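# Deliver lettered boxes to desks with matching nameplates

## Task

Read the letter printed on top of every box and place that box on the office desk whose front-edge plate bears the same letter. A box whose letter matches no plate stays where it is. The robot must not tip over or finish leaning. A box counts as placed only if it stays there without the robot holding it.

## Robot and tools

Robot: a Hello Robot Stretch 4 with one arm. It has an omni-wheel base, a lift riding up a mast, a telescoping arm that reaches forward, a three-joint wrist (yaw, pitch, roll) and a two-finger gripper. It stands about 1.6 m tall, and the base rim lies within 0.23 m of the base origin. Loose objects may occasionally get nudged by the scene itself.

Frames: the base frame sits on the floor below the base centre, with x ahead, y to the left and z up. hand_pose is reported in this frame. It marks the point centred between the fingers, 0.015 m back from the tips, and its printed value may be a little off. When all wrist joints are zero, the hand axes line up with the base axes. The odometry frame is where the base frame was when the scene began.

execute_actions(actions, cameras): actions is a list holding exactly one action, or none to just read state and images. An action may contain "base", "joints" or both, plus optional "pace" and "contact_limits". Alternatively it holds only {"end_of_arm": "enable_torque"}, which re-powers any wrist or gripper motor that shut itself off. Motions in one action start together but may finish at different moments.
- base: one command only. These are relative offsets, counted from the base position given in the latest reported state. translate_m drives straight, forward positive, -2 to 2 m. strafe_m slides sideways, left positive, -2 to 2 m. rotate_rad spins in place, counter-clockwise (left) positive, -3.2 to 3.2 rad.
- joints: a single object keyed by joint name. Values are absolute targets, not offsets. lift_m 0 to 1.2 (tolerance 0.004). arm_m 0 to 0.55 extension (0.004). wrist_yaw_rad -1.134 to 4.276 (0.02): 0 points ahead, positive turns left, 3.14 is folded back, and above 3.4 the arm may block it. wrist_pitch_rad -1.117 to 4.259 (0.05): 0 is level, 1.57 points down. wrist_roll_rad -1.117 to 4.259 (0.02): at 0 both fingers sit level, and positive turns clockwise as seen from behind the gripper. gripper_m 0 to 0.08 m is the finger gap (0.002). Targets past a joint's range are clamped and reported as clamped. Any other bad value or unknown key rejects the whole call, and nothing moves.
- pace: "slow", "default", "fast" or "max". Base speed is 0.1/0.3/0.4/0.6 m/s and turning 1/2/3/4 rad/s in that order. With the lift above 0.2, the caps drop as the lift rises, down to 0.3 m/s and 1 rad/s at 1.2.
- contact_limits: only {"arm_m": x}, where x runs from 0 (gentlest) to 0.75 (firmest), default 0.5. It decides how hard the arm may push before it halts.
- cameras: any of head_camera, head_left_camera, head_right_camera, wrist_camera or "all". Omitting it or passing null gives all cameras, [] gives none. Images are captured when the call ends, in the order shown on the "pictures" line.
No single action runs longer than 15 s. Any joint or base left out of an action may still be driving toward its earlier target. Once a result reports a stop, later movement calls in that same reply are skipped.

wait(seconds): 0 to 10 s. Nothing new is commanded. It returns the same state and images as an empty action.
zoom_image(camera, region): region is [x0, y0, x1, y1] in pixels of that camera's most recent full image, with the origin at the top-left corner. Each side may be at most 504 px.
read_manual(section): returns only licence text and moves nothing.
finished_scene(scene): ends the current scene, given by its number, permanently and reports success. Only call it once the boxes are settled. A reply with no tool call ends everything.

Cameras: head_camera sits atop the mast facing forward and down, so rotate the base to look around. head_left_camera and head_right_camera are fisheyes beside it that look more steeply down and show the base and arm. wrist_camera looks along the fingers, with the fingertips near the bottom of its image. Calibration (K, distortion, T_world_to_cam in metres from the base frame) is approximate, with errors of a few pixels, about 0.5 degrees and a few mm. The error grows for the wrist camera when the arm is extended.

Result fields:
- base_status and joint_status: "done"; "off_target" (came to rest short and may still be pushing); "contact_stop_at_<key>" (met resistance, dropped its target, and the part may go slack, so a lift can sag under load or wheels roll); "limit_stop_at_<name>"; "time_out"; "torque_fault". For the base, "done" only means the wheels turned the commanded amount, even if they slipped.
- on_its_own: what happened without being commanded in this call. Here "held at" gives the target being held, not the actual position.
- lidar_m: 12 ranges in metres, one per 30-degree sector. Sector 1 is straight ahead and they go counter-clockwise (4 left, 7 behind, 10 right). "-" means nothing seen or closer than 0.25 m. It covers roughly 0.15 m up to robot height, so table tops show up, but glass, thin legs and much of the area behind can be missed.
- wrist_depth_mm: a 7x7 grid starting top-left, median depth of 100 to 2000 mm per cell, "-" when invalid. The robot's own parts appear in it.
- base_odometry: from wheel counts only, heading -3.142 to 3.142, left positive. If turned_by_wheels and turned_by_imu differ by more than about 0.1 rad, something was hit or the wheels slipped, and the heading error is roughly their difference.
- base_tilt: degrees, with forward and right positive, a fixed bias up to about 1.5 and some noise. Leaning over 6 degrees gives limit_stop_at_tilt, which leaves the lift, arm and wheels slack until the lean eases.
- motor_effort: percent of maximum, positive toward larger joint values, with the peak in brackets (noisy). Each reading has a fixed offset. For wheel_0/1/2, positive turns the base right. A load in a level gripper pushes wrist pitch effort away from 0.

Gripping: command a gap smaller than the object. After the fingers touch, they squeeze only slightly past that point until you open wider than the object. "off_target" after closing means something is held, while "done" usually means the grip is empty. Gripper effort staying beyond about 50 triggers torque_fault: the fingers go limp and may release. Recover with enable_torque. The same fault hits a wrist motor that is forced, for example by pressing the gripper into something or holding over about 2.7 kg while level.

Cautions: with more than 1 kg held and arm_m above 0.2, turning or driving can tip the robot, especially at fast or max. Hard steady pushes, a high gripper or a high contact limit also risk tipping. limit_stop_at_own_body can occur when pitch is below -0.2 together with roll below -0.4 or above 4. Back the joint away from the body. To unfold the wrist at the start, send lift_m 0.4 with wrist_yaw_rad 0. Lower boxes gently rather than dropping them, avoid slamming into desks, and make sure nothing falls. Fewer and shorter motions are preferred. The robot keeps its last command while you are thinking.

Each tool is called after "Emit:" as name(argument=value, ...), one argument or row to a line, values as JSON.

## Session

I'll start by looking at the current state and the camera images.

Emit:
execute_actions(
  actions=[],
)

Scene clock: 0.00 s.
base_odometry: x=+0.000 y=+0.000 heading=+0.000 (m, m, rad; odometry frame)
turned_by_wheels: +0.000 (rad since the last result)
turned_by_imu: +0.000 (rad since the last result)
base_tilt: forward=+0.2 right=-0.8 (deg)
lidar_m: 1.64 1.52 1.45 1.04 1.01 1.10 1.41 1.34 0.92 0.68 0.65 0.70
base_status: not commanded
joint_positions: lift_m=+0.296 arm_m=-0.001 wrist_yaw_rad=+3.026 wrist_pitch_rad=+0.001 wrist_roll_rad=+0.003 gripper_m=+0.040
joint_status: not commanded
motor_effort: lift_m=+20 arm_m=+0 wrist_yaw_rad=+1 wrist_pitch_rad=-9 wrist_roll_rad=-2 gripper_m=+2 wheel_0=+0 wheel_1=+0 wheel_2=+0 (%)
hand_pose: x=-0.0314 y=+0.1114 z=+0.4738 quat_wxyz=(+0.058, -0.001, +0.002, +0.998) (m; base frame)
wrist_depth_mm: 138 194 - 1708 1308 1060 891 / 108 142 - 1756 1308 1042 891 / 112 142 1863 1756 1336 1060 891 / 133 163 - 1708 1336 1060 891 / 1808 - - 1708 1308 1042 891 / 1708 1708 1576 1576 1205 1060 878 / 1205 - 121 1229 102 976 866
pictures: head_camera, head_left_camera, head_right_camera, wrist_camera
Images, in order (width x height): head_camera 420x560, head_left_camera 420x672, head_right_camera 420x672, wrist_camera 616x392.

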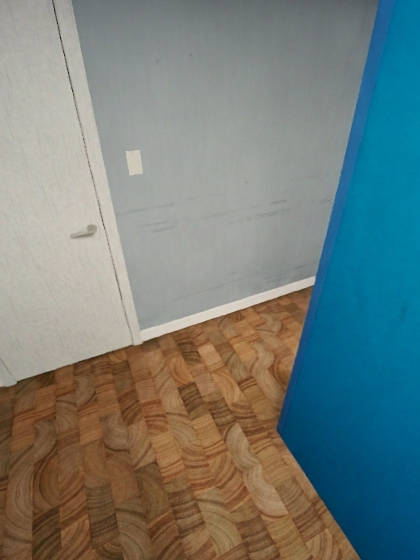

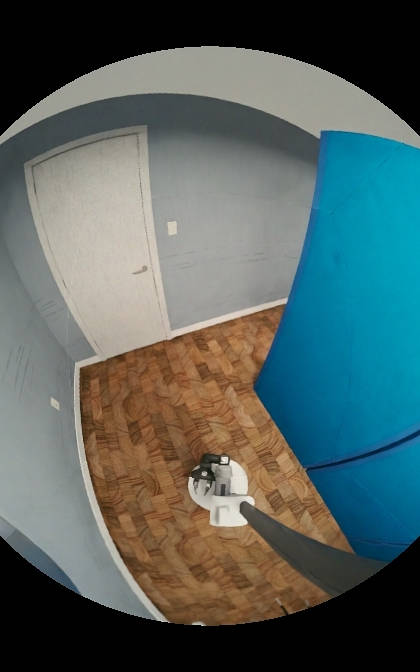

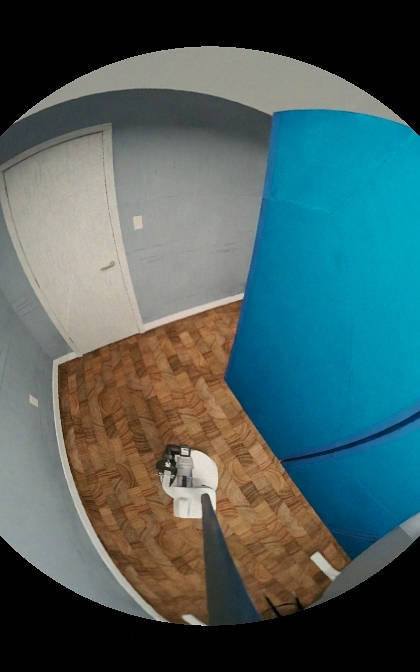

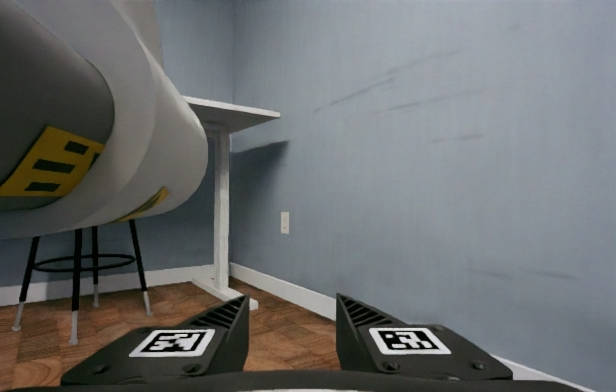

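Emit:
execute_actions(
  actions=[
    {"base": {"rotate_rad": -2.7}, "pace": "fast"},
  ],
  cameras=["head_camera", "head_left_camera"],
)

Scene clock: 3.63 s.
base_odometry: x=+0.000 y=+0.000 heading=-2.700 (m, m, rad; odometry frame)
turned_by_wheels: -2.700 (rad since the last result)
turned_by_imu: -2.707 (rad since the last result)
base_tilt: forward=+0.2 right=-0.7 (deg)
lidar_m: 1.33 1.00 0.70 0.64 0.68 0.93 1.56 1.57 1.10 1.00 1.04 1.43
base_status: done
joint_positions: lift_m=+0.296 arm_m=-0.001 wrist_yaw_rad=+3.026 wrist_pitch_rad=+0.001 wrist_roll_rad=+0.003 gripper_m=+0.040
joint_status: not commanded
motor_effort: lift_m=+20(20) arm_m=-1(1) wrist_yaw_rad=+1(1) wrist_pitch_rad=-9(9) wrist_roll_rad=-2(1) gripper_m=+2(2) wheel_0=+0(8) wheel_1=-1(10) wheel_2=+0(8) (%)
hand_pose: x=-0.0313 y=+0.1115 z=+0.4738 quat_wxyz=(+0.058, -0.001, +0.002, +0.998) (m; base frame)
wrist_depth_mm: 138 194 1661 1756 1863 1863 668 / 108 142 1618 1756 1808 1863 668 / 112 142 1661 1756 1808 1863 668 / 134 164 1661 1756 1808 1863 668 / 1499 1576 1618 1708 1808 1921 668 / 1499 1576 1537 1661 1756 1464 661 / 1182 - 121 1229 102 798 654
pictures: head_camera, head_left_camera
Images, in order (width x height): head_camera 420x560, head_left_camera 420x672.

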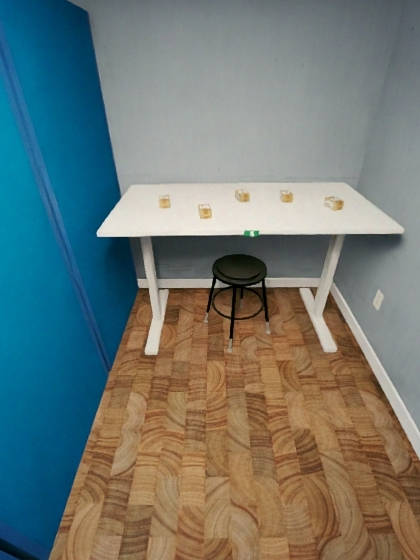

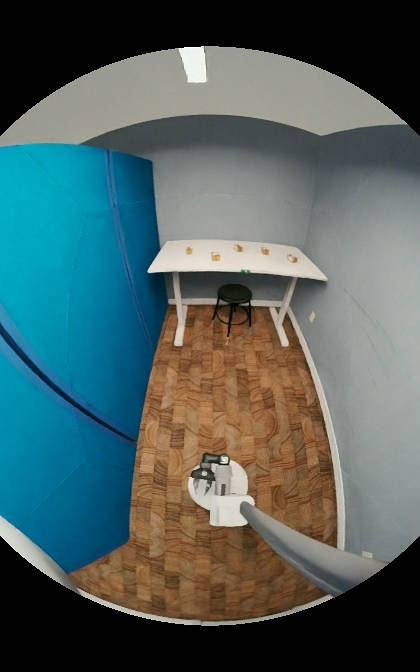

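Emit:
zoom_image(
  camera="head_camera",
  region=[140, 170, 380, 250],
)

Region (140, 170, 380, 250) of head_camera's 420x560 image, scaled by 2.100, with more detail than that image has.

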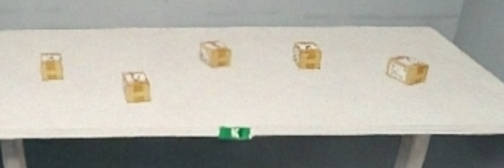

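Emit:
zoom_image(
  camera="head_camera",
  region=[150, 182, 260, 225],
)

Emit:
zoom_image(
  camera="head_camera",
  region=[235, 182, 355, 242],
)

Region (150, 182, 260, 225) of head_camera's 420x560 image, scaled by 4.582, with more detail than that image has; it fills the top 197 rows of this view, and the rest is white.

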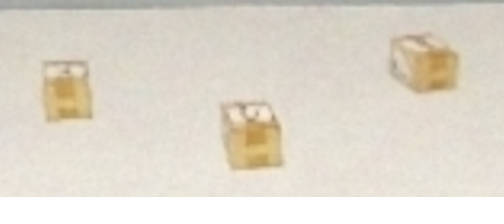

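Region (235, 182, 355, 242) of head_camera's 420x560 image, scaled by 4.200, with more detail than that image has.

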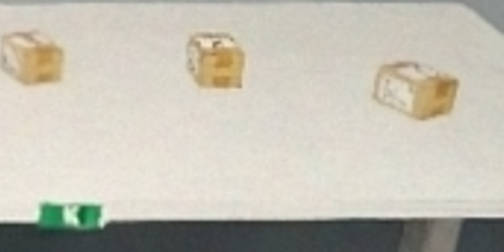

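Emit:
execute_actions(
  actions=[
    {"base": {"translate_m": 0.8}, "joints": {"lift_m": 1.1, "wrist_yaw_rad": 0, "wrist_pitch_rad": 0.6, "gripper_m": 0.08}, "pace": "fast"},
  ],
  cameras=["head_camera", "head_right_camera", "wrist_camera"],
)

Scene clock: 30.93 s.
base_odometry: x=-0.723 y=-0.342 heading=-2.700 (m, m, rad; odometry frame)
turned_by_wheels: +0.000 (rad since the last result)
turned_by_imu: +0.002 (rad since the last result)
base_tilt: forward=+0.2 right=-0.7 (deg)
lidar_m: 0.55 0.55 0.73 0.69 0.72 0.96 2.37 1.48 1.06 0.99 0.82 0.57
base_status: done
joint_positions: lift_m=+1.100 arm_m=-0.001 wrist_yaw_rad=+0.000 wrist_pitch_rad=+0.602 wrist_roll_rad=+0.003 gripper_m=+0.080
joint_status: all done
motor_effort: lift_m=+23(22) arm_m=-1(1) wrist_yaw_rad=-1(5) wrist_pitch_rad=-8(8) wrist_roll_rad=-2(2) gripper_m=+4(3) wheel_0=-1(7) wheel_1=-1(7) wheel_2=+1(11) (%)
hand_pose: x=+0.3451 y=-0.0873 z=+1.1575 quat_wxyz=(+0.955, +0.002, +0.297, +0.000) (m; base frame)
wrist_depth_mm: 976 1008 1008 1042 1042 1060 1060 / 1025 1042 1042 1078 1098 1118 1118 / 683 750 759 741 750 798 759 / 574 559 585 603 609 615 621 / 477 480 488 492 492 500 504 / 931 439 831 831 462 1060 1160 / - 107 976 798 140 - 1078
pictures: head_camera, head_right_camera, wrist_camera
camera_calibration (this result's frames):
wrist_camera: T_world_to_cam=[[-0.0364409, -0.999169, 0.018239, -0.105321], [-0.572849, 0.00593063, -0.819639, 1.19972], [0.81885, -0.0403166, -0.572589, 0.528661], [0, 0, 0, 1]] pos_world=[0.250529, -0.0910351, 1.28797]
Images, in order (width x height): head_camera 420x560, head_right_camera 420x672, wrist_camera 616x392.

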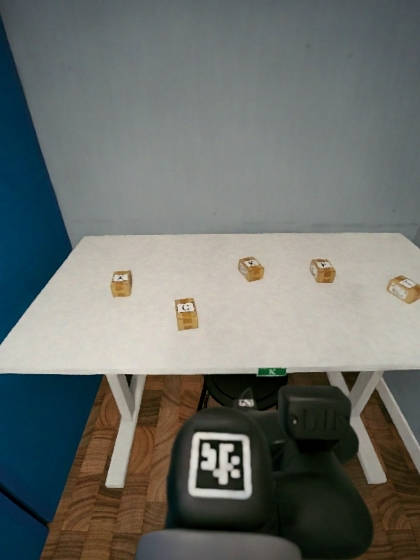

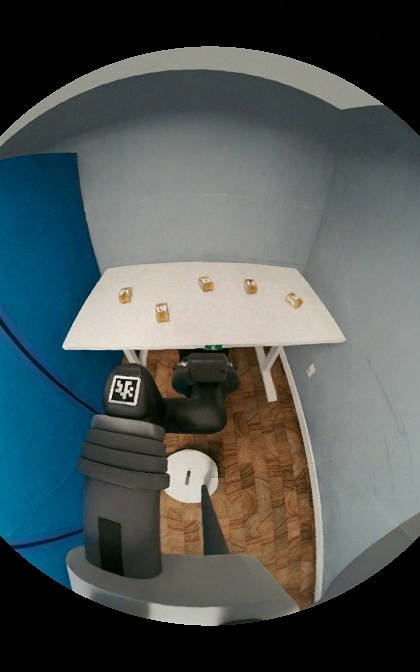

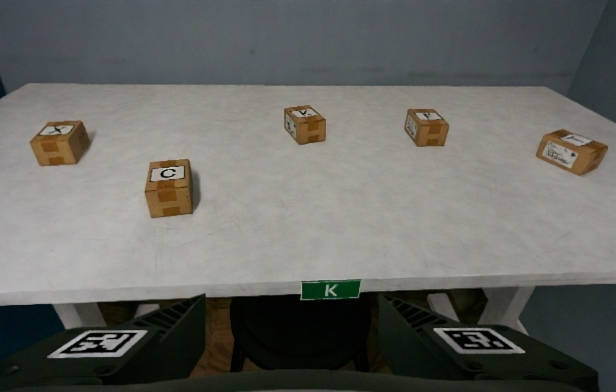

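Emit:
zoom_image(
  camera="wrist_camera",
  region=[270, 90, 616, 190],
)

Emit:
zoom_image(
  camera="head_camera",
  region=[225, 245, 420, 315],
)

Emit:
zoom_image(
  camera="head_camera",
  region=[90, 255, 230, 340],
)

Region (270, 90, 616, 190) of wrist_camera's 616x392 image, scaled by 1.457; it fills the top 146 rows of this view, and the rest is white.

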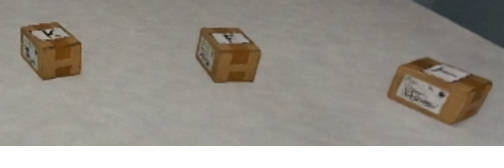

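Region (225, 245, 420, 315) of head_camera's 420x560 image, scaled by 2.585, with more detail than that image has; it fills the top 181 rows of this view, and the rest is white.

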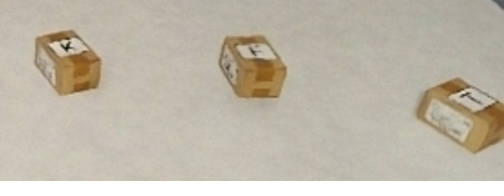

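Region (90, 255, 230, 340) of head_camera's 420x560 image, scaled by 3.600, with more detail than that image has; it fills the top 306 rows of this view, and the rest is white.

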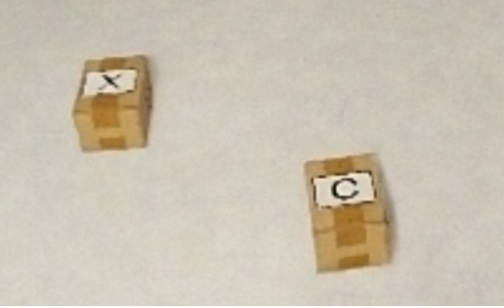

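Emit:
zoom_image(
  camera="head_camera",
  region=[300, 250, 420, 310],
)

Region (300, 250, 420, 310) of head_camera's 420x560 image, scaled by 4.200, with more detail than that image has.

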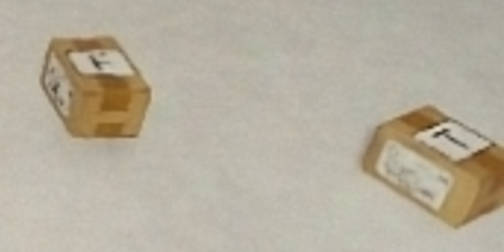

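Emit:
execute_actions(
  actions=[
    {"base": {"translate_m": -0.9}, "joints": {"lift_m": 0.2}, "pace": "max"},
  ],
  cameras=[],
)

Emit:
execute_actions(
  actions=[
    {"base": {"translate_m": -1.0}, "pace": "max"},
  ],
  cameras=[],
)

Emit:
execute_actions(
  actions=[
    {"base": {"rotate_rad": 1.6}, "pace": "max"},
  ],
  cameras=["head_camera", "head_right_camera"],
)

Scene clock: 49.20 s.
base_odometry: x=+0.091 y=+0.042 heading=-2.700 (m, m, rad; odometry frame)
turned_by_wheels: +0.000 (rad since the last result)
turned_by_imu: +0.004 (rad since the last result)
base_tilt: forward=+0.3 right=-0.7 (deg)
lidar_m: 1.43 0.98 0.67 0.64 0.69 1.55 1.47 1.51 1.11 1.02 1.06 1.41
base_status: done
joint_positions: lift_m=+0.200 arm_m=-0.001 wrist_yaw_rad=+0.000 wrist_pitch_rad=+0.603 wrist_roll_rad=+0.003 gripper_m=+0.080
joint_status: all done
motor_effort: lift_m=+19(21) arm_m=-1(1) wrist_yaw_rad=+0(1) wrist_pitch_rad=-8(8) wrist_roll_rad=-2(2) gripper_m=+4(4) wheel_0=+1(5) wheel_1=+1(5) wheel_2=-2(9) (%)
hand_pose: x=+0.3450 y=-0.0874 z=+0.2578 quat_wxyz=(+0.955, +0.002, +0.297, +0.000) (m; base frame)
wrist_depth_mm: 1160 1576 1808 1808 1863 1537 1229 / 1078 1182 1229 1229 1255 1281 1160 / 842 866 866 891 891 917 917 / 668 676 683 691 691 699 707 / 554 549 554 564 569 574 574 / 466 469 473 477 462 484 484 / - 107 410 421 140 - 439
pictures: none
No camera images: the call's "cameras" was empty. Leave "cameras" out to get every camera's image.

Scene clock: 52.43 s.
base_odometry: x=+0.995 y=+0.470 heading=-2.700 (m, m, rad; odometry frame)
turned_by_wheels: +0.000 (rad since the last result)
turned_by_imu: +0.002 (rad since the last result)
base_tilt: forward=+0.2 right=-0.7 (deg)
lidar_m: 2.43 0.93 0.77 2.14 0.73 0.51 0.42 0.41 0.63 1.08 1.13 1.47
base_status: done
joint_positions: lift_m=+0.200 arm_m=-0.001 wrist_yaw_rad=+0.000 wrist_pitch_rad=+0.603 wrist_roll_rad=+0.003 gripper_m=+0.080
joint_status: not commanded
motor_effort: lift_m=+19(20) arm_m=-1(1) wrist_yaw_rad=+0(0) wrist_pitch_rad=-8(8) wrist_roll_rad=-1(1) gripper_m=+4(4) wheel_0=+1(9) wheel_1=+1(8) wheel_2=-1(17) (%)
hand_pose: x=+0.3450 y=-0.0874 z=+0.2578 quat_wxyz=(+0.955, +0.002, +0.297, +0.000) (m; base frame)
wrist_depth_mm: 1098 1576 - - - 1708 1255 / 1042 1182 1205 1255 1255 1281 1205 / 842 854 866 891 891 904 931 / 661 668 676 683 691 699 715 / 549 554 559 564 569 574 580 / 462 466 473 473 466 480 488 / - 107 407 424 140 - 442
pictures: none
No camera images: the call's "cameras" was empty. Leave "cameras" out to get every camera's image.

Scene clock: 53.97 s.
base_odometry: x=+0.995 y=+0.470 heading=-1.100 (m, m, rad; odometry frame)
turned_by_wheels: +1.600 (rad since the last result)
turned_by_imu: +1.606 (rad since the last result)
base_tilt: forward=+0.3 right=-0.7 (deg)
lidar_m: 2.01 0.69 0.49 0.41 0.43 0.64 1.09 1.14 1.51 2.45 0.89 0.77
base_status: done
joint_positions: lift_m=+0.200 arm_m=-0.001 wrist_yaw_rad=+0.000 wrist_pitch_rad=+0.602 wrist_roll_rad=+0.003 gripper_m=+0.080
joint_status: not commanded
motor_effort: lift_m=+19(19) arm_m=-1(1) wrist_yaw_rad=-1(2) wrist_pitch_rad=-8(7) wrist_roll_rad=-1(2) gripper_m=+4(4) wheel_0=+1(12) wheel_1=+2(8) wheel_2=+2(8) (%)
hand_pose: x=+0.3451 y=-0.0874 z=+0.2578 quat_wxyz=(+0.955, +0.002, +0.297, +0.000) (m; base frame)
wrist_depth_mm: 842 1308 - - - 723 508 / 842 1098 1229 1229 1255 723 508 / 788 854 866 878 891 732 512 / 661 668 683 683 691 668 508 / 544 554 554 559 569 574 535 / 462 469 469 473 462 484 492 / - 107 410 424 140 - 442
pictures: head_camera, head_right_camera
Images, in order (width x height): head_camera 420x560, head_right_camera 420x672.

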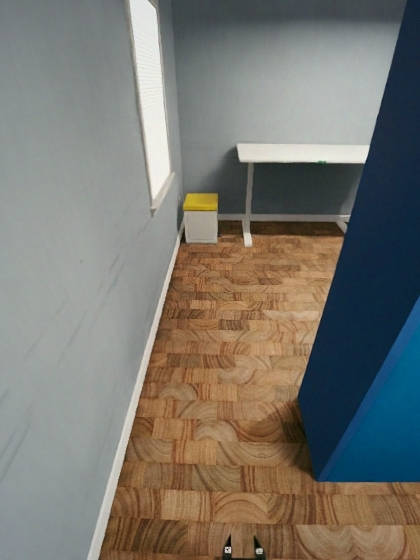

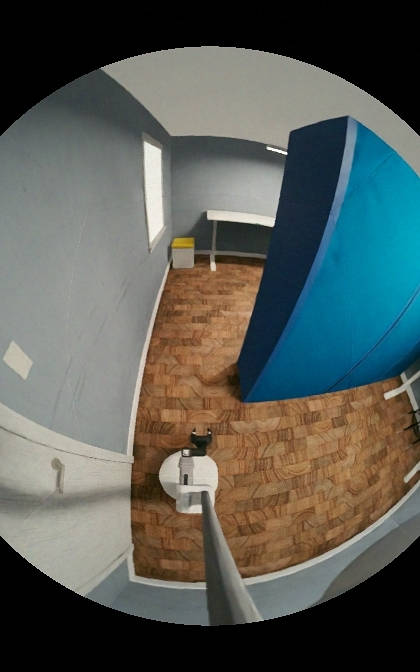

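Emit:
zoom_image(
  camera="head_camera",
  region=[290, 145, 350, 175],
)

Emit:
execute_actions(
  actions=[
    {"base": {"translate_m": 1.45}, "pace": "max"},
  ],
  cameras=["head_camera", "head_right_camera"],
)

Region (290, 145, 350, 175) of head_camera's 420x560 image, scaled by 8.400, with more detail than that image has.

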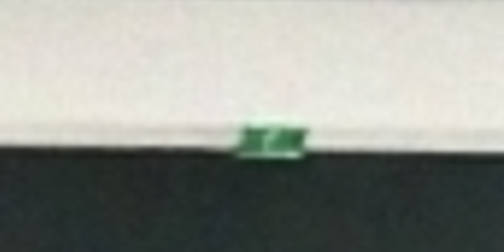

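Scene clock: 59.57 s.
base_odometry: x=+1.653 y=-0.823 heading=-1.100 (m, m, rad; odometry frame)
turned_by_wheels: +0.000 (rad since the last result)
turned_by_imu: +0.001 (rad since the last result)
base_tilt: forward=+0.3 right=-0.7 (deg)
lidar_m: 1.41 0.68 0.52 0.49 0.51 0.71 1.81 0.62 0.56 1.37 2.07 1.49
base_status: done
joint_positions: lift_m=+0.200 arm_m=-0.001 wrist_yaw_rad=+0.000 wrist_pitch_rad=+0.602 wrist_roll_rad=+0.003 gripper_m=+0.080
joint_status: not commanded
motor_effort: lift_m=+20(20) arm_m=-1(1) wrist_yaw_rad=+0(0) wrist_pitch_rad=-8(8) wrist_roll_rad=-1(2) gripper_m=+4(4) wheel_0=-1(6) wheel_1=+0(7) wheel_2=+1(10) (%)
hand_pose: x=+0.3451 y=-0.0874 z=+0.2577 quat_wxyz=(+0.955, +0.002, +0.297, +0.000) (m; base frame)
wrist_depth_mm: 866 1160 1160 1708 1756 1756 1808 / 878 1138 1205 1229 1255 1281 1308 / 798 854 878 891 904 917 931 / 668 668 683 683 691 699 715 / 549 549 559 559 569 574 574 / 466 469 473 477 462 484 492 / - 107 410 421 140 - 439
pictures: head_camera, head_right_camera
Images, in order (width x height): head_camera 420x560, head_right_camera 420x672.

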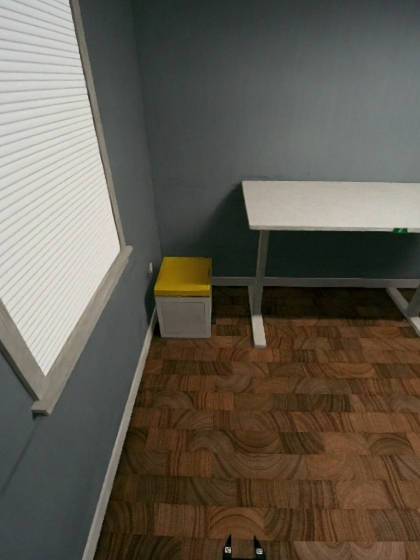

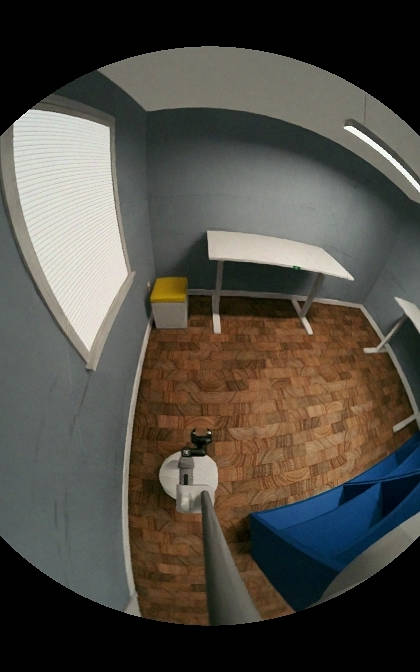

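Emit:
zoom_image(
  camera="head_camera",
  region=[370, 215, 420, 245],
)

Emit:
execute_actions(
  actions=[
    {"base": {"rotate_rad": -1.15}, "pace": "max"},
  ],
  cameras=["head_camera", "head_right_camera"],
)

Region (370, 215, 420, 245) of head_camera's 420x560 image, scaled by 10.080, with more detail than that image has; it fills the top 302 rows of this view, and the rest is white.

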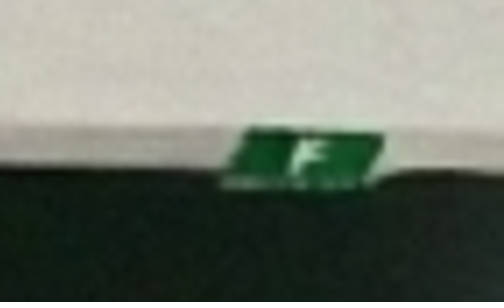

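Scene clock: 62.23 s.
base_odometry: x=+1.653 y=-0.823 heading=-2.250 (m, m, rad; odometry frame)
turned_by_wheels: -1.150 (rad since the last result)
turned_by_imu: -1.153 (rad since the last result)
base_tilt: forward=+0.2 right=-0.7 (deg)
lidar_m: 2.44 1.53 1.43 0.76 0.54 0.49 0.51 0.64 1.40 0.70 0.57 1.01
base_status: done
joint_positions: lift_m=+0.200 arm_m=-0.001 wrist_yaw_rad=+0.000 wrist_pitch_rad=+0.602 wrist_roll_rad=+0.003 gripper_m=+0.080
joint_status: not commanded
motor_effort: lift_m=+20(20) arm_m=-1(1) wrist_yaw_rad=+0(1) wrist_pitch_rad=-7(8) wrist_roll_rad=+0(2) gripper_m=+4(4) wheel_0=-1(8) wheel_1=-1(9) wheel_2=-1(13) (%)
hand_pose: x=+0.3451 y=-0.0874 z=+0.2577 quat_wxyz=(+0.955, +0.002, +0.297, +0.000) (m; base frame)
wrist_depth_mm: 1661 1983 - - - - 1576 / 1160 1160 1205 1229 1255 1281 1205 / 854 866 878 878 891 904 931 / 668 676 676 683 699 707 715 / 544 549 554 559 564 574 580 / 466 469 469 473 462 488 488 / - 107 407 424 140 - 439
pictures: head_camera, head_right_camera
Images, in order (width x height): head_camera 420x560, head_right_camera 420x672.

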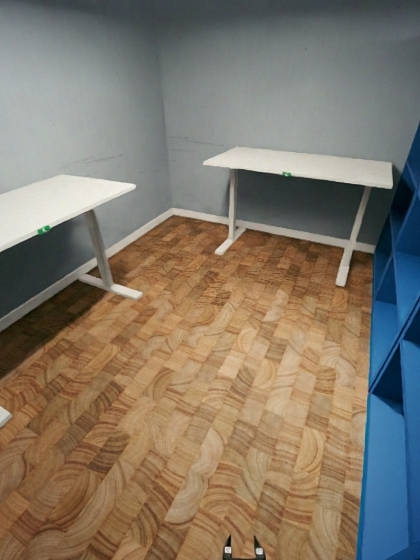

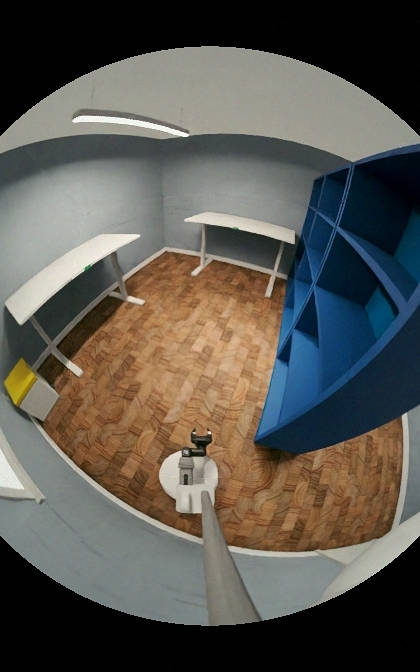

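Emit:
zoom_image(
  camera="head_camera",
  region=[266, 160, 306, 186],
)

Emit:
zoom_image(
  camera="head_camera",
  region=[20, 215, 70, 245],
)

Region (266, 160, 306, 186) of head_camera's 420x560 image, scaled by 12.600, with more detail than that image has; it fills the top 328 rows of this view, and the rest is white.

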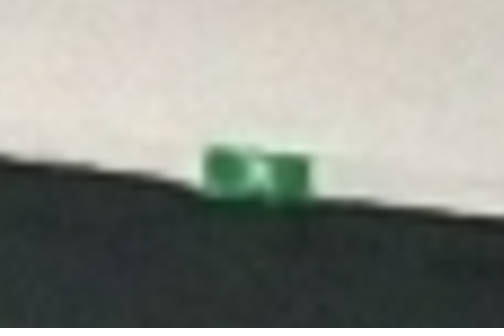

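Region (20, 215, 70, 245) of head_camera's 420x560 image, scaled by 10.080, with more detail than that image has; it fills the top 302 rows of this view, and the rest is white.

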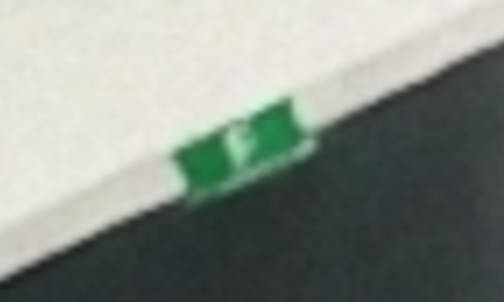

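Emit:
execute_actions(
  actions=[
    {"base": {"rotate_rad": -0.375}, "joints": {"wrist_pitch_rad": 1.1}, "pace": "max"},
  ],
  cameras=[],
)

Emit:
execute_actions(
  actions=[
    {"base": {"strafe_m": -1.95}, "pace": "max"},
  ],
  cameras=["head_camera"],
)

Scene clock: 108.07 s.
base_odometry: x=+1.653 y=-0.823 heading=-2.625 (m, m, rad; odometry frame)
turned_by_wheels: -0.375 (rad since the last result)
turned_by_imu: -0.375 (rad since the last result)
base_tilt: forward=+0.2 right=-0.7 (deg)
lidar_m: 1.63 1.94 1.45 1.41 0.67 0.52 0.49 0.52 0.74 2.16 0.61 0.55
base_status: done
joint_positions: lift_m=+0.200 arm_m=-0.001 wrist_yaw_rad=+0.000 wrist_pitch_rad=+1.101 wrist_roll_rad=+0.003 gripper_m=+0.080
joint_status: all done
motor_effort: lift_m=+20(20) arm_m=-1(1) wrist_yaw_rad=+1(0) wrist_pitch_rad=-4(5) wrist_roll_rad=-1(1) gripper_m=+4(4) wheel_0=-1(7) wheel_1=-1(9) wheel_2=-1(9) (%)
hand_pose: x=+0.2661 y=-0.0874 z=+0.1886 quat_wxyz=(+0.852, +0.001, +0.523, -0.001) (m; base frame)
wrist_depth_mm: 492 500 504 512 517 521 433 / 449 452 462 466 469 473 418 / 413 415 421 427 427 436 415 / 384 384 389 394 397 399 399 / 355 357 362 366 368 373 375 / 330 334 336 340 338 347 349 / - 107 317 324 140 - -
pictures: none
No camera images: the call's "cameras" was empty. Leave "cameras" out to get every camera's image.

Scene clock: 112.70 s.
base_odometry: x=+0.690 y=+0.873 heading=-2.625 (m, m, rad; odometry frame)
turned_by_wheels: +0.000 (rad since the last result)
turned_by_imu: +0.005 (rad since the last result)
base_tilt: forward=+0.2 right=-0.7 (deg)
lidar_m: 2.37 1.53 1.19 1.98 0.70 0.54 0.52 0.56 0.61 0.59 0.62 0.88
base_status: done
joint_positions: lift_m=+0.200 arm_m=-0.001 wrist_yaw_rad=+0.000 wrist_pitch_rad=+1.101 wrist_roll_rad=+0.003 gripper_m=+0.080
joint_status: not commanded
motor_effort: lift_m=+20(20) arm_m=-1(1) wrist_yaw_rad=+1(1) wrist_pitch_rad=-5(5) wrist_roll_rad=-1(1) gripper_m=+4(4) wheel_0=-1(14) wheel_1=+0(14) wheel_2=+0(1) (%)
hand_pose: x=+0.2660 y=-0.0874 z=+0.1886 quat_wxyz=(+0.852, +0.001, +0.523, -0.001) (m; base frame)
wrist_depth_mm: 492 500 504 517 517 525 535 / 449 452 462 466 469 480 480 / 413 415 421 427 430 436 439 / 382 384 389 392 397 402 407 / 353 357 359 364 370 373 373 / 330 334 336 340 338 345 349 / - 107 317 322 140 - -
pictures: head_camera
Images, in order (width x height): head_camera 420x560.

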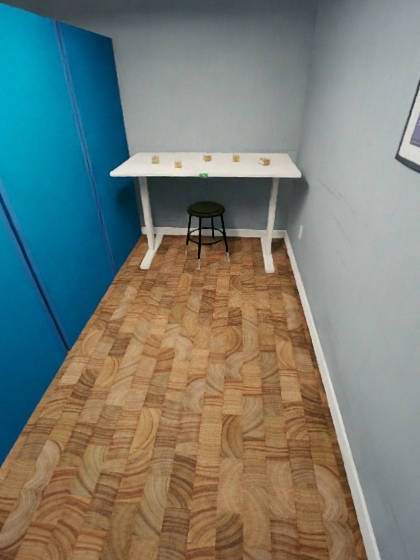

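Emit:
execute_actions(
  actions=[
    {"base": {"translate_m": 2.0}, "joints": {"lift_m": 1.02, "arm_m": 0.25, "wrist_pitch_rad": 0.7}, "pace": "max"},
  ],
  cameras=["head_camera", "wrist_camera"],
)

Scene clock: 119.70 s.
base_odometry: x=-1.049 y=-0.114 heading=-2.626 (m, m, rad; odometry frame)
turned_by_wheels: +0.000 (rad since the last result)
turned_by_imu: +0.001 (rad since the last result)
base_tilt: forward=+0.2 right=-0.7 (deg)
lidar_m: 0.36 0.39 0.56 1.04 1.09 1.55 2.49 0.93 0.66 0.64 0.51 0.38
base_status: done
joint_positions: lift_m=+1.020 arm_m=+0.249 wrist_yaw_rad=+0.000 wrist_pitch_rad=+0.702 wrist_roll_rad=+0.003 gripper_m=+0.080
joint_status: all done
motor_effort: lift_m=+22(26) arm_m=+6(8) wrist_yaw_rad=+0(2) wrist_pitch_rad=-7(11) wrist_roll_rad=-1(2) gripper_m=+4(4) wheel_0=-2(6) wheel_1=-2(8) wheel_2=+0(12) (%)
hand_pose: x=+0.5821 y=-0.0874 z=+1.0607 quat_wxyz=(+0.939, +0.002, +0.344, -0.001) (m; base frame)
wrist_depth_mm: 647 640 640 634 634 634 627 / 574 585 591 603 621 627 634 / 379 455 466 473 477 484 492 / 343 377 382 322 392 394 402 / 319 320 324 329 330 332 322 / 277 279 281 286 278 290 277 / - 107 250 257 140 - -
pictures: head_camera, wrist_camera
camera_calibration (this result's frames):
wrist_camera: T_world_to_cam=[[-0.0347425, -0.999158, 0.0218232, -0.0997626], [-0.651658, 0.00609274, -0.758489, 1.23721], [0.757717, -0.0405731, -0.651321, 0.398225], [0, 0, 0, 1]] pos_world=[0.501029, -0.0910594, 1.19996]
Images, in order (width x height): head_camera 420x560, wrist_camera 616x392.

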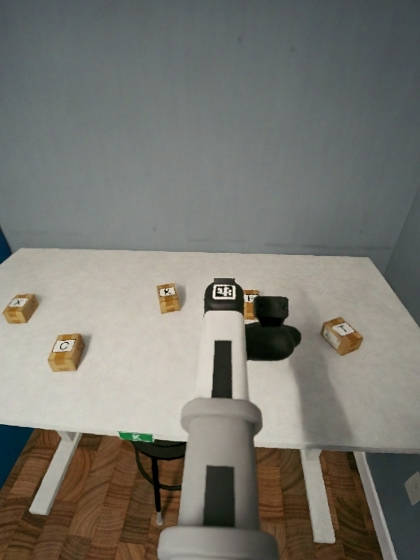

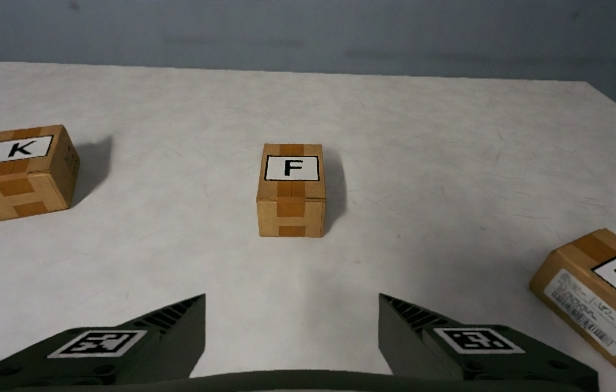

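Emit:
execute_actions(
  actions=[
    {"joints": {"lift_m": 0.937, "arm_m": 0.443}, "pace": "fast"},
  ],
  cameras=["head_right_camera", "wrist_camera"],
)

Scene clock: 130.43 s.
base_odometry: x=-1.049 y=-0.114 heading=-2.626 (m, m, rad; odometry frame)
turned_by_wheels: +0.000 (rad since the last result)
turned_by_imu: +0.002 (rad since the last result)
base_tilt: forward=+0.3 right=-0.7 (deg)
lidar_m: 0.36 0.39 0.55 1.03 1.10 1.54 2.47 0.94 0.66 0.65 0.53 0.38
base_status: not commanded
joint_positions: lift_m=+0.937 arm_m=+0.442 wrist_yaw_rad=+0.000 wrist_pitch_rad=+0.702 wrist_roll_rad=+0.003 gripper_m=+0.080
joint_status: all done
motor_effort: lift_m=+18(20) arm_m=+7(8) wrist_yaw_rad=+0(1) wrist_pitch_rad=-7(8) wrist_roll_rad=-2(1) gripper_m=+4(3) wheel_0=-2(2) wheel_1=-2(2) wheel_2=+0(0) (%)
hand_pose: x=+0.7751 y=-0.0874 z=+0.9780 quat_wxyz=(+0.939, +0.002, +0.344, +0.000) (m; base frame)
wrist_depth_mm: 462 462 459 455 452 449 452 / 384 392 399 407 415 418 424 / 303 307 312 315 320 324 330 / 250 253 256 258 262 264 267 / 214 215 163 154 221 224 227 / 186 187 132 133 160 194 195 / - 107 120 121 125 - -
pictures: head_right_camera, wrist_camera
camera_calibration (this result's frames):
wrist_camera: T_world_to_cam=[[-0.034626, -0.999162, 0.0218254, -0.0913278], [-0.651709, 0.00601775, -0.758445, 1.3002], [0.757678, -0.0404858, -0.651371, 0.198229], [0, 0, 0, 1]] pos_world=[0.693995, -0.09105, 1.11724]
Images, in order (width x height): head_right_camera 420x672, wrist_camera 616x392.

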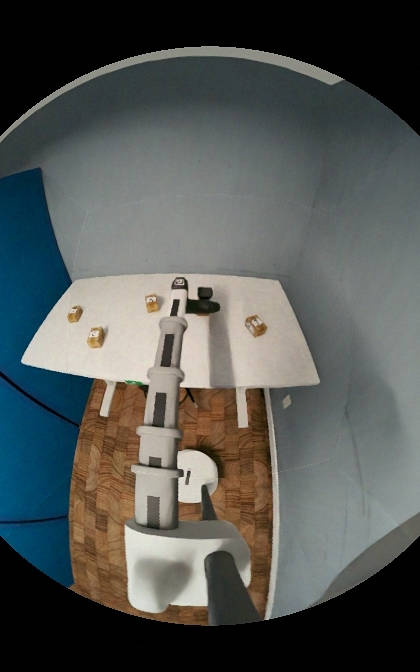

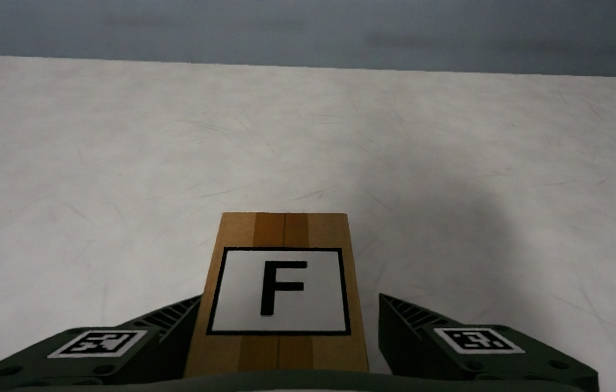

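Emit:
execute_actions(
  actions=[
    {"joints": {"gripper_m": 0.045}, "pace": "fast"},
  ],
  cameras=["wrist_camera"],
)

Scene clock: 133.23 s.
base_odometry: x=-1.049 y=-0.114 heading=-2.626 (m, m, rad; odometry frame)
turned_by_wheels: +0.000 (rad since the last result)
turned_by_imu: +0.001 (rad since the last result)
base_tilt: forward=+0.3 right=-0.7 (deg)
lidar_m: 0.35 0.38 0.54 1.04 1.09 1.55 2.47 0.92 0.67 0.65 0.49 0.37
base_status: not commanded
joint_positions: lift_m=+0.937 arm_m=+0.442 wrist_yaw_rad=+0.000 wrist_pitch_rad=+0.702 wrist_roll_rad=+0.003 gripper_m=+0.059
joint_status: gripper_m off_target (ended at +0.059, target +0.045)
on_its_own: gripper_m is held at +0.054, not at your +0.045, by its contact guard: the fingers met something
motor_effort: lift_m=+18(18) arm_m=+7(7) wrist_yaw_rad=-1(1) wrist_pitch_rad=-7(7) wrist_roll_rad=-1(1) gripper_m=-37(37) wheel_0=-2(2) wheel_1=-2(2) wheel_2=+0(0) (%)
hand_pose: x=+0.7751 y=-0.0874 z=+0.9780 quat_wxyz=(+0.939, +0.002, +0.344, +0.000) (m; base frame)
wrist_depth_mm: 466 462 455 455 455 452 452 / 384 392 397 407 413 421 430 / 303 309 312 317 322 325 330 / 251 253 256 258 263 264 268 / 213 216 205 154 221 224 226 / 186 187 135 133 147 194 195 / 168 - 117 121 118 - 176
pictures: wrist_camera
camera_calibration (this result's frames):
wrist_camera: T_world_to_cam=[[-0.0346429, -0.999161, 0.0218237, -0.0913155], [-0.651721, 0.00603071, -0.758435, 1.30019], [0.757667, -0.0404974, -0.651384, 0.19825], [0, 0, 0, 1]] pos_world=[0.693994, -0.0910514, 1.11724]
Images, in order (width x height): wrist_camera 616x392.

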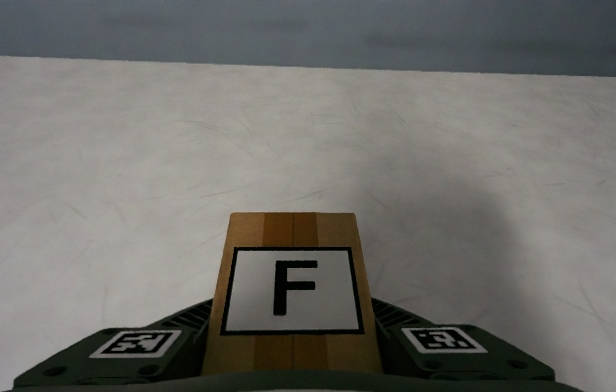

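Emit:
execute_actions(
  actions=[
    {"base": {"translate_m": -0.15}, "joints": {"lift_m": 0.98, "arm_m": 0.0}, "pace": "fast"},
  ],
  cameras=["head_camera", "wrist_camera"],
)

Scene clock: 153.57 s.
base_odometry: x=-0.919 y=-0.040 heading=-2.626 (m, m, rad; odometry frame)
turned_by_wheels: +0.000 (rad since the last result)
turned_by_imu: +0.002 (rad since the last result)
base_tilt: forward=+0.2 right=-0.7 (deg)
lidar_m: 0.51 0.54 0.74 1.04 1.10 1.55 2.40 0.87 0.67 0.63 0.67 0.53
base_status: done
joint_positions: lift_m=+0.980 arm_m=+0.001 wrist_yaw_rad=+0.000 wrist_pitch_rad=+0.703 wrist_roll_rad=+0.003 gripper_m=+0.059
joint_status: all done
on_its_own: gripper_m is held at +0.054, not at your +0.045, by its contact guard: the fingers met something
motor_effort: lift_m=+23(24) arm_m=-7(8) wrist_yaw_rad=+1(1) wrist_pitch_rad=-10(10) wrist_roll_rad=-1(1) gripper_m=-37(37) wheel_0=+0(5) wheel_1=+0(6) wheel_2=-1(12) (%)
hand_pose: x=+0.3343 y=-0.0875 z=+1.0205 quat_wxyz=(+0.939, +0.002, +0.344, -0.001) (m; base frame)
wrist_depth_mm: 668 627 707 715 723 759 778 / 488 492 504 508 521 512 539 / 387 389 397 399 404 413 418 / 359 842 357 353 357 362 362 / 1397 778 732 154 1430 1118 820 / 1229 715 135 133 147 1098 820 / 1138 - 117 121 118 - 788
pictures: head_camera, wrist_camera
camera_calibration (this result's frames):
wrist_camera: T_world_to_cam=[[-0.035047, -0.999147, 0.0218607, -0.107481], [-0.652483, 0.00630745, -0.757777, 1.04477], [0.756992, -0.0408215, -0.652148, 0.560807], [0, 0, 0, 1]] pos_world=[0.253398, -0.0910861, 1.15978]
Images, in order (width x height): head_camera 420x560, wrist_camera 616x392.

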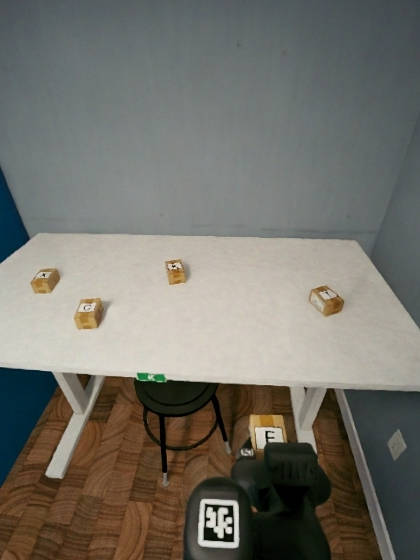

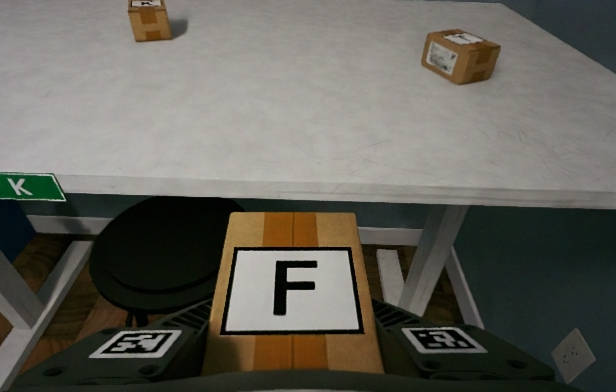

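Emit:
zoom_image(
  camera="head_camera",
  region=[15, 255, 125, 340],
)

Region (15, 255, 125, 340) of head_camera's 420x560 image, scaled by 4.582, with more detail than that image has; it fills the top 389 rows of this view, and the rest is white.

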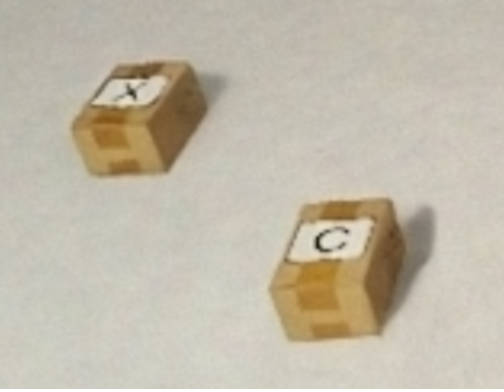

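Emit:
execute_actions(
  actions=[
    {"base": {"rotate_rad": -0.345}, "joints": {"lift_m": 0.6}, "pace": "max"},
  ],
  cameras=[],
)

Emit:
execute_actions(
  actions=[
    {"base": {"translate_m": -2.0}, "joints": {"lift_m": 0.2}, "pace": "max"},
  ],
  cameras=[],
)

Scene clock: 164.63 s.
base_odometry: x=-0.919 y=-0.040 heading=-2.971 (m, m, rad; odometry frame)
turned_by_wheels: -0.345 (rad since the last result)
turned_by_imu: -0.344 (rad since the last result)
base_tilt: forward=+0.2 right=-0.7 (deg)
lidar_m: 0.52 0.50 0.59 0.98 1.04 1.19 2.40 1.46 0.79 0.64 0.63 0.64
base_status: done
joint_positions: lift_m=+0.600 arm_m=+0.001 wrist_yaw_rad=+0.000 wrist_pitch_rad=+0.703 wrist_roll_rad=+0.003 gripper_m=+0.059
joint_status: all done
on_its_own: gripper_m is held at +0.054, not at your +0.045, by its contact guard: the fingers met something
motor_effort: lift_m=+19(21) arm_m=-7(7) wrist_yaw_rad=+0(1) wrist_pitch_rad=-10(10) wrist_roll_rad=-1(1) gripper_m=-37(37) wheel_0=+0(4) wheel_1=+2(4) wheel_2=+1(9) (%)
hand_pose: x=+0.3343 y=-0.0874 z=+0.6408 quat_wxyz=(+0.939, +0.002, +0.344, -0.001) (m; base frame)
wrist_depth_mm: 891 960 1025 1042 866 627 500 / 946 1042 1118 1160 917 647 512 / 1042 1160 1255 1281 976 668 525 / 1098 1182 1182 1160 1008 699 539 / 991 976 946 153 976 723 559 / 842 866 135 134 147 732 580 / 778 - 117 121 118 - 585
pictures: none
No camera images: the call's "cameras" was empty. Leave "cameras" out to get every camera's image.

Scene clock: 170.30 s.
base_odometry: x=+1.052 y=+0.300 heading=-2.971 (m, m, rad; odometry frame)
turned_by_wheels: +0.000 (rad since the last result)
turned_by_imu: +0.004 (rad since the last result)
base_tilt: forward=+0.3 right=-0.8 (deg)
lidar_m: 2.36 0.96 0.62 0.79 1.14 0.60 0.50 0.47 0.50 0.92 1.26 1.45
base_status: done
joint_positions: lift_m=+0.200 arm_m=+0.001 wrist_yaw_rad=+0.000 wrist_pitch_rad=+0.703 wrist_roll_rad=+0.003 gripper_m=+0.059
joint_status: all done
on_its_own: gripper_m is held at +0.054, not at your +0.045, by its contact guard: the fingers met something
motor_effort: lift_m=+20(19) arm_m=-7(7) wrist_yaw_rad=+0(0) wrist_pitch_rad=-10(10) wrist_roll_rad=-1(2) gripper_m=-37(37) wheel_0=+0(5) wheel_1=+0(6) wheel_2=-1(12) (%)
hand_pose: x=+0.3343 y=-0.0874 z=+0.2407 quat_wxyz=(+0.939, +0.002, +0.344, -0.001) (m; base frame)
wrist_depth_mm: 1205 1229 1255 1281 1336 1255 1078 / 866 891 904 931 946 960 976 / 691 699 715 715 732 741 741 / 569 580 585 591 597 603 609 / 488 492 469 154 504 508 517 / 421 424 135 133 147 439 442 / 384 - 117 121 118 - 397
pictures: none
No camera images: the call's "cameras" was empty. Leave "cameras" out to get every camera's image.

Emit:
execute_actions(
  actions=[
    {"base": {"rotate_rad": 1.77}, "pace": "max"},
  ],
  cameras=["head_camera"],
)

Scene clock: 175.63 s.
base_odometry: x=+1.052 y=+0.300 heading=-1.200 (m, m, rad; odometry frame)
turned_by_wheels: +1.770 (rad since the last result)
turned_by_imu: +1.777 (rad since the last result)
base_tilt: forward=+0.2 right=-0.7 (deg)
lidar_m: 2.71 0.82 0.53 0.47 0.47 0.64 1.27 1.30 1.62 2.41 0.69 0.62
base_status: done
joint_positions: lift_m=+0.200 arm_m=+0.001 wrist_yaw_rad=+0.000 wrist_pitch_rad=+0.703 wrist_roll_rad=+0.003 gripper_m=+0.059
joint_status: not commanded
on_its_own: gripper_m is held at +0.054, not at your +0.045, by its contact guard: the fingers met something
motor_effort: lift_m=+20(20) arm_m=-7(7) wrist_yaw_rad=-1(2) wrist_pitch_rad=-9(10) wrist_roll_rad=-1(1) gripper_m=-37(36) wheel_0=+2(10) wheel_1=+2(8) wheel_2=+1(12) (%)
hand_pose: x=+0.3344 y=-0.0874 z=+0.2408 quat_wxyz=(+0.939, +0.001, +0.344, +0.000) (m; base frame)
wrist_depth_mm: 1042 1229 1281 1308 1308 530 392 / 866 891 904 931 946 535 394 / 691 699 707 715 732 549 399 / 569 574 585 585 597 554 404 / 488 488 462 154 504 504 410 / 424 427 135 133 147 439 430 / 382 - 117 121 118 - 394
pictures: head_camera
Images, in order (width x height): head_camera 420x560.

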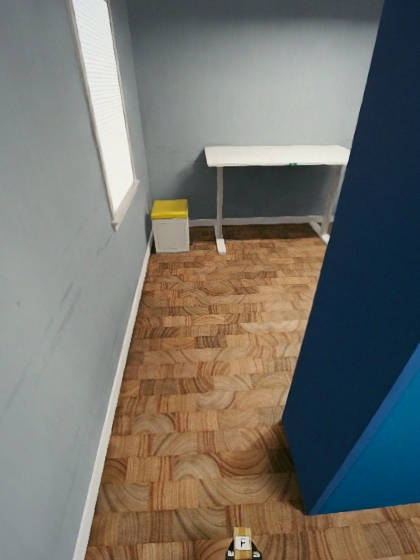

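Emit:
execute_actions(
  actions=[
    {"base": {"translate_m": 2.0}, "joints": {"lift_m": 1.01, "arm_m": 0.53}, "pace": "max"},
  ],
  cameras=["head_camera", "head_right_camera", "wrist_camera"],
)

Scene clock: 184.90 s.
base_odometry: x=+1.777 y=-1.564 heading=-1.200 (m, m, rad; odometry frame)
turned_by_wheels: +0.000 (rad since the last result)
turned_by_imu: +0.001 (rad since the last result)
base_tilt: forward=+0.3 right=-0.8 (deg)
lidar_m: 0.67 0.84 0.75 0.68 0.70 0.94 1.48 1.11 1.41 2.21 1.13 0.75
base_status: done
joint_positions: lift_m=+1.010 arm_m=+0.529 wrist_yaw_rad=+0.000 wrist_pitch_rad=+0.703 wrist_roll_rad=+0.003 gripper_m=+0.059
joint_status: all done
on_its_own: gripper_m is held at +0.054, not at your +0.045, by its contact guard: the fingers met something
motor_effort: lift_m=+21(27) arm_m=+6(8) wrist_yaw_rad=+0(2) wrist_pitch_rad=-9(11) wrist_roll_rad=-1(1) gripper_m=-37(37) wheel_0=+0(6) wheel_1=-2(7) wheel_2=+1(12) (%)
hand_pose: x=+0.8620 y=-0.0874 z=+1.0506 quat_wxyz=(+0.939, +0.001, +0.344, +0.000) (m; base frame)
wrist_depth_mm: 621 640 654 676 699 715 732 / 676 554 569 580 591 603 609 / 473 442 445 452 455 466 466 / 359 362 366 368 375 377 384 / 306 309 291 154 315 319 322 / 266 267 135 133 147 277 278 / 240 - 118 121 119 - 251
pictures: head_camera, head_right_camera, wrist_camera
camera_calibration (this result's frames):
wrist_camera: T_world_to_cam=[[-0.0346147, -0.999162, 0.0218623, -0.0899524], [-0.652198, 0.00600847, -0.758025, 1.41193], [0.757258, -0.0404973, -0.651859, 0.180513], [0, 0, 0, 1]] pos_world=[0.781048, -0.0910502, 1.18991]
Images, in order (width x height): head_camera 420x560, head_right_camera 420x672, wrist_camera 616x392.

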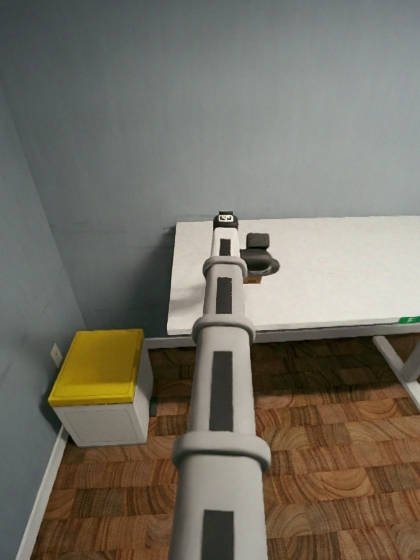

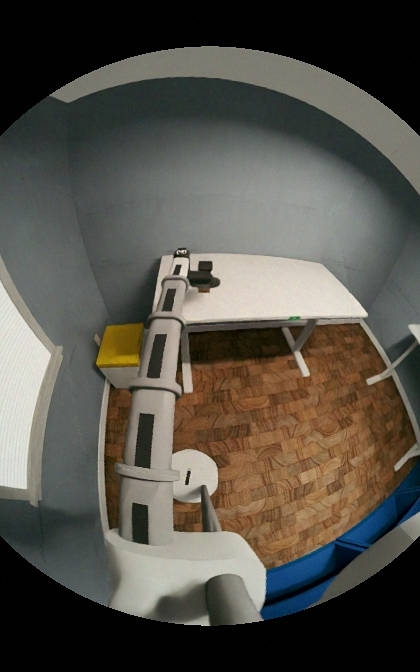

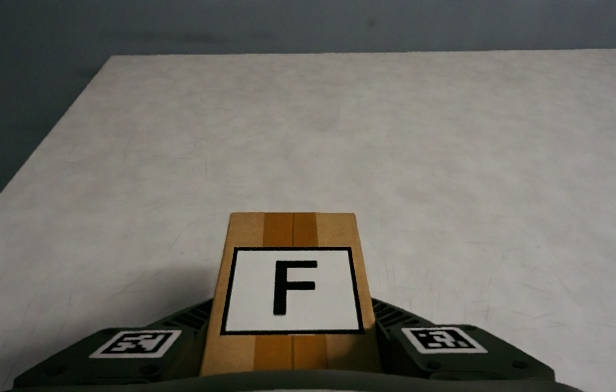

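Emit:
execute_actions(
  actions=[
    {"joints": {"lift_m": 0.94}, "pace": "fast"},
  ],
  cameras=[],
)

Scene clock: 187.73 s.
base_odometry: x=+1.777 y=-1.564 heading=-1.200 (m, m, rad; odometry frame)
turned_by_wheels: +0.000 (rad since the last result)
turned_by_imu: +0.001 (rad since the last result)
base_tilt: forward=+0.3 right=-0.8 (deg)
lidar_m: 0.68 0.85 0.75 0.66 0.69 0.94 1.47 1.09 1.41 2.19 1.12 0.75
base_status: not commanded
joint_positions: lift_m=+0.940 arm_m=+0.529 wrist_yaw_rad=+0.000 wrist_pitch_rad=+0.703 wrist_roll_rad=+0.003 gripper_m=+0.059
joint_status: all done
on_its_own: gripper_m is held at +0.054, not at your +0.045, by its contact guard: the fingers met something
motor_effort: lift_m=+18(20) arm_m=+6(6) wrist_yaw_rad=+0(0) wrist_pitch_rad=-9(9) wrist_roll_rad=-1(1) gripper_m=-37(37) wheel_0=+0(0) wheel_1=-2(2) wheel_2=+1(1) (%)
hand_pose: x=+0.8620 y=-0.0874 z=+0.9809 quat_wxyz=(+0.939, +0.001, +0.344, +0.000) (m; base frame)
wrist_depth_mm: 615 544 559 574 580 597 609 / 389 397 404 410 415 424 430 / 306 310 317 319 324 329 330 / 254 257 258 263 266 267 271 / 216 218 207 154 224 227 229 / 188 190 135 133 147 196 197 / 170 - 117 121 118 - 178
pictures: none
No camera images: the call's "cameras" was empty. Leave "cameras" out to get every camera's image.


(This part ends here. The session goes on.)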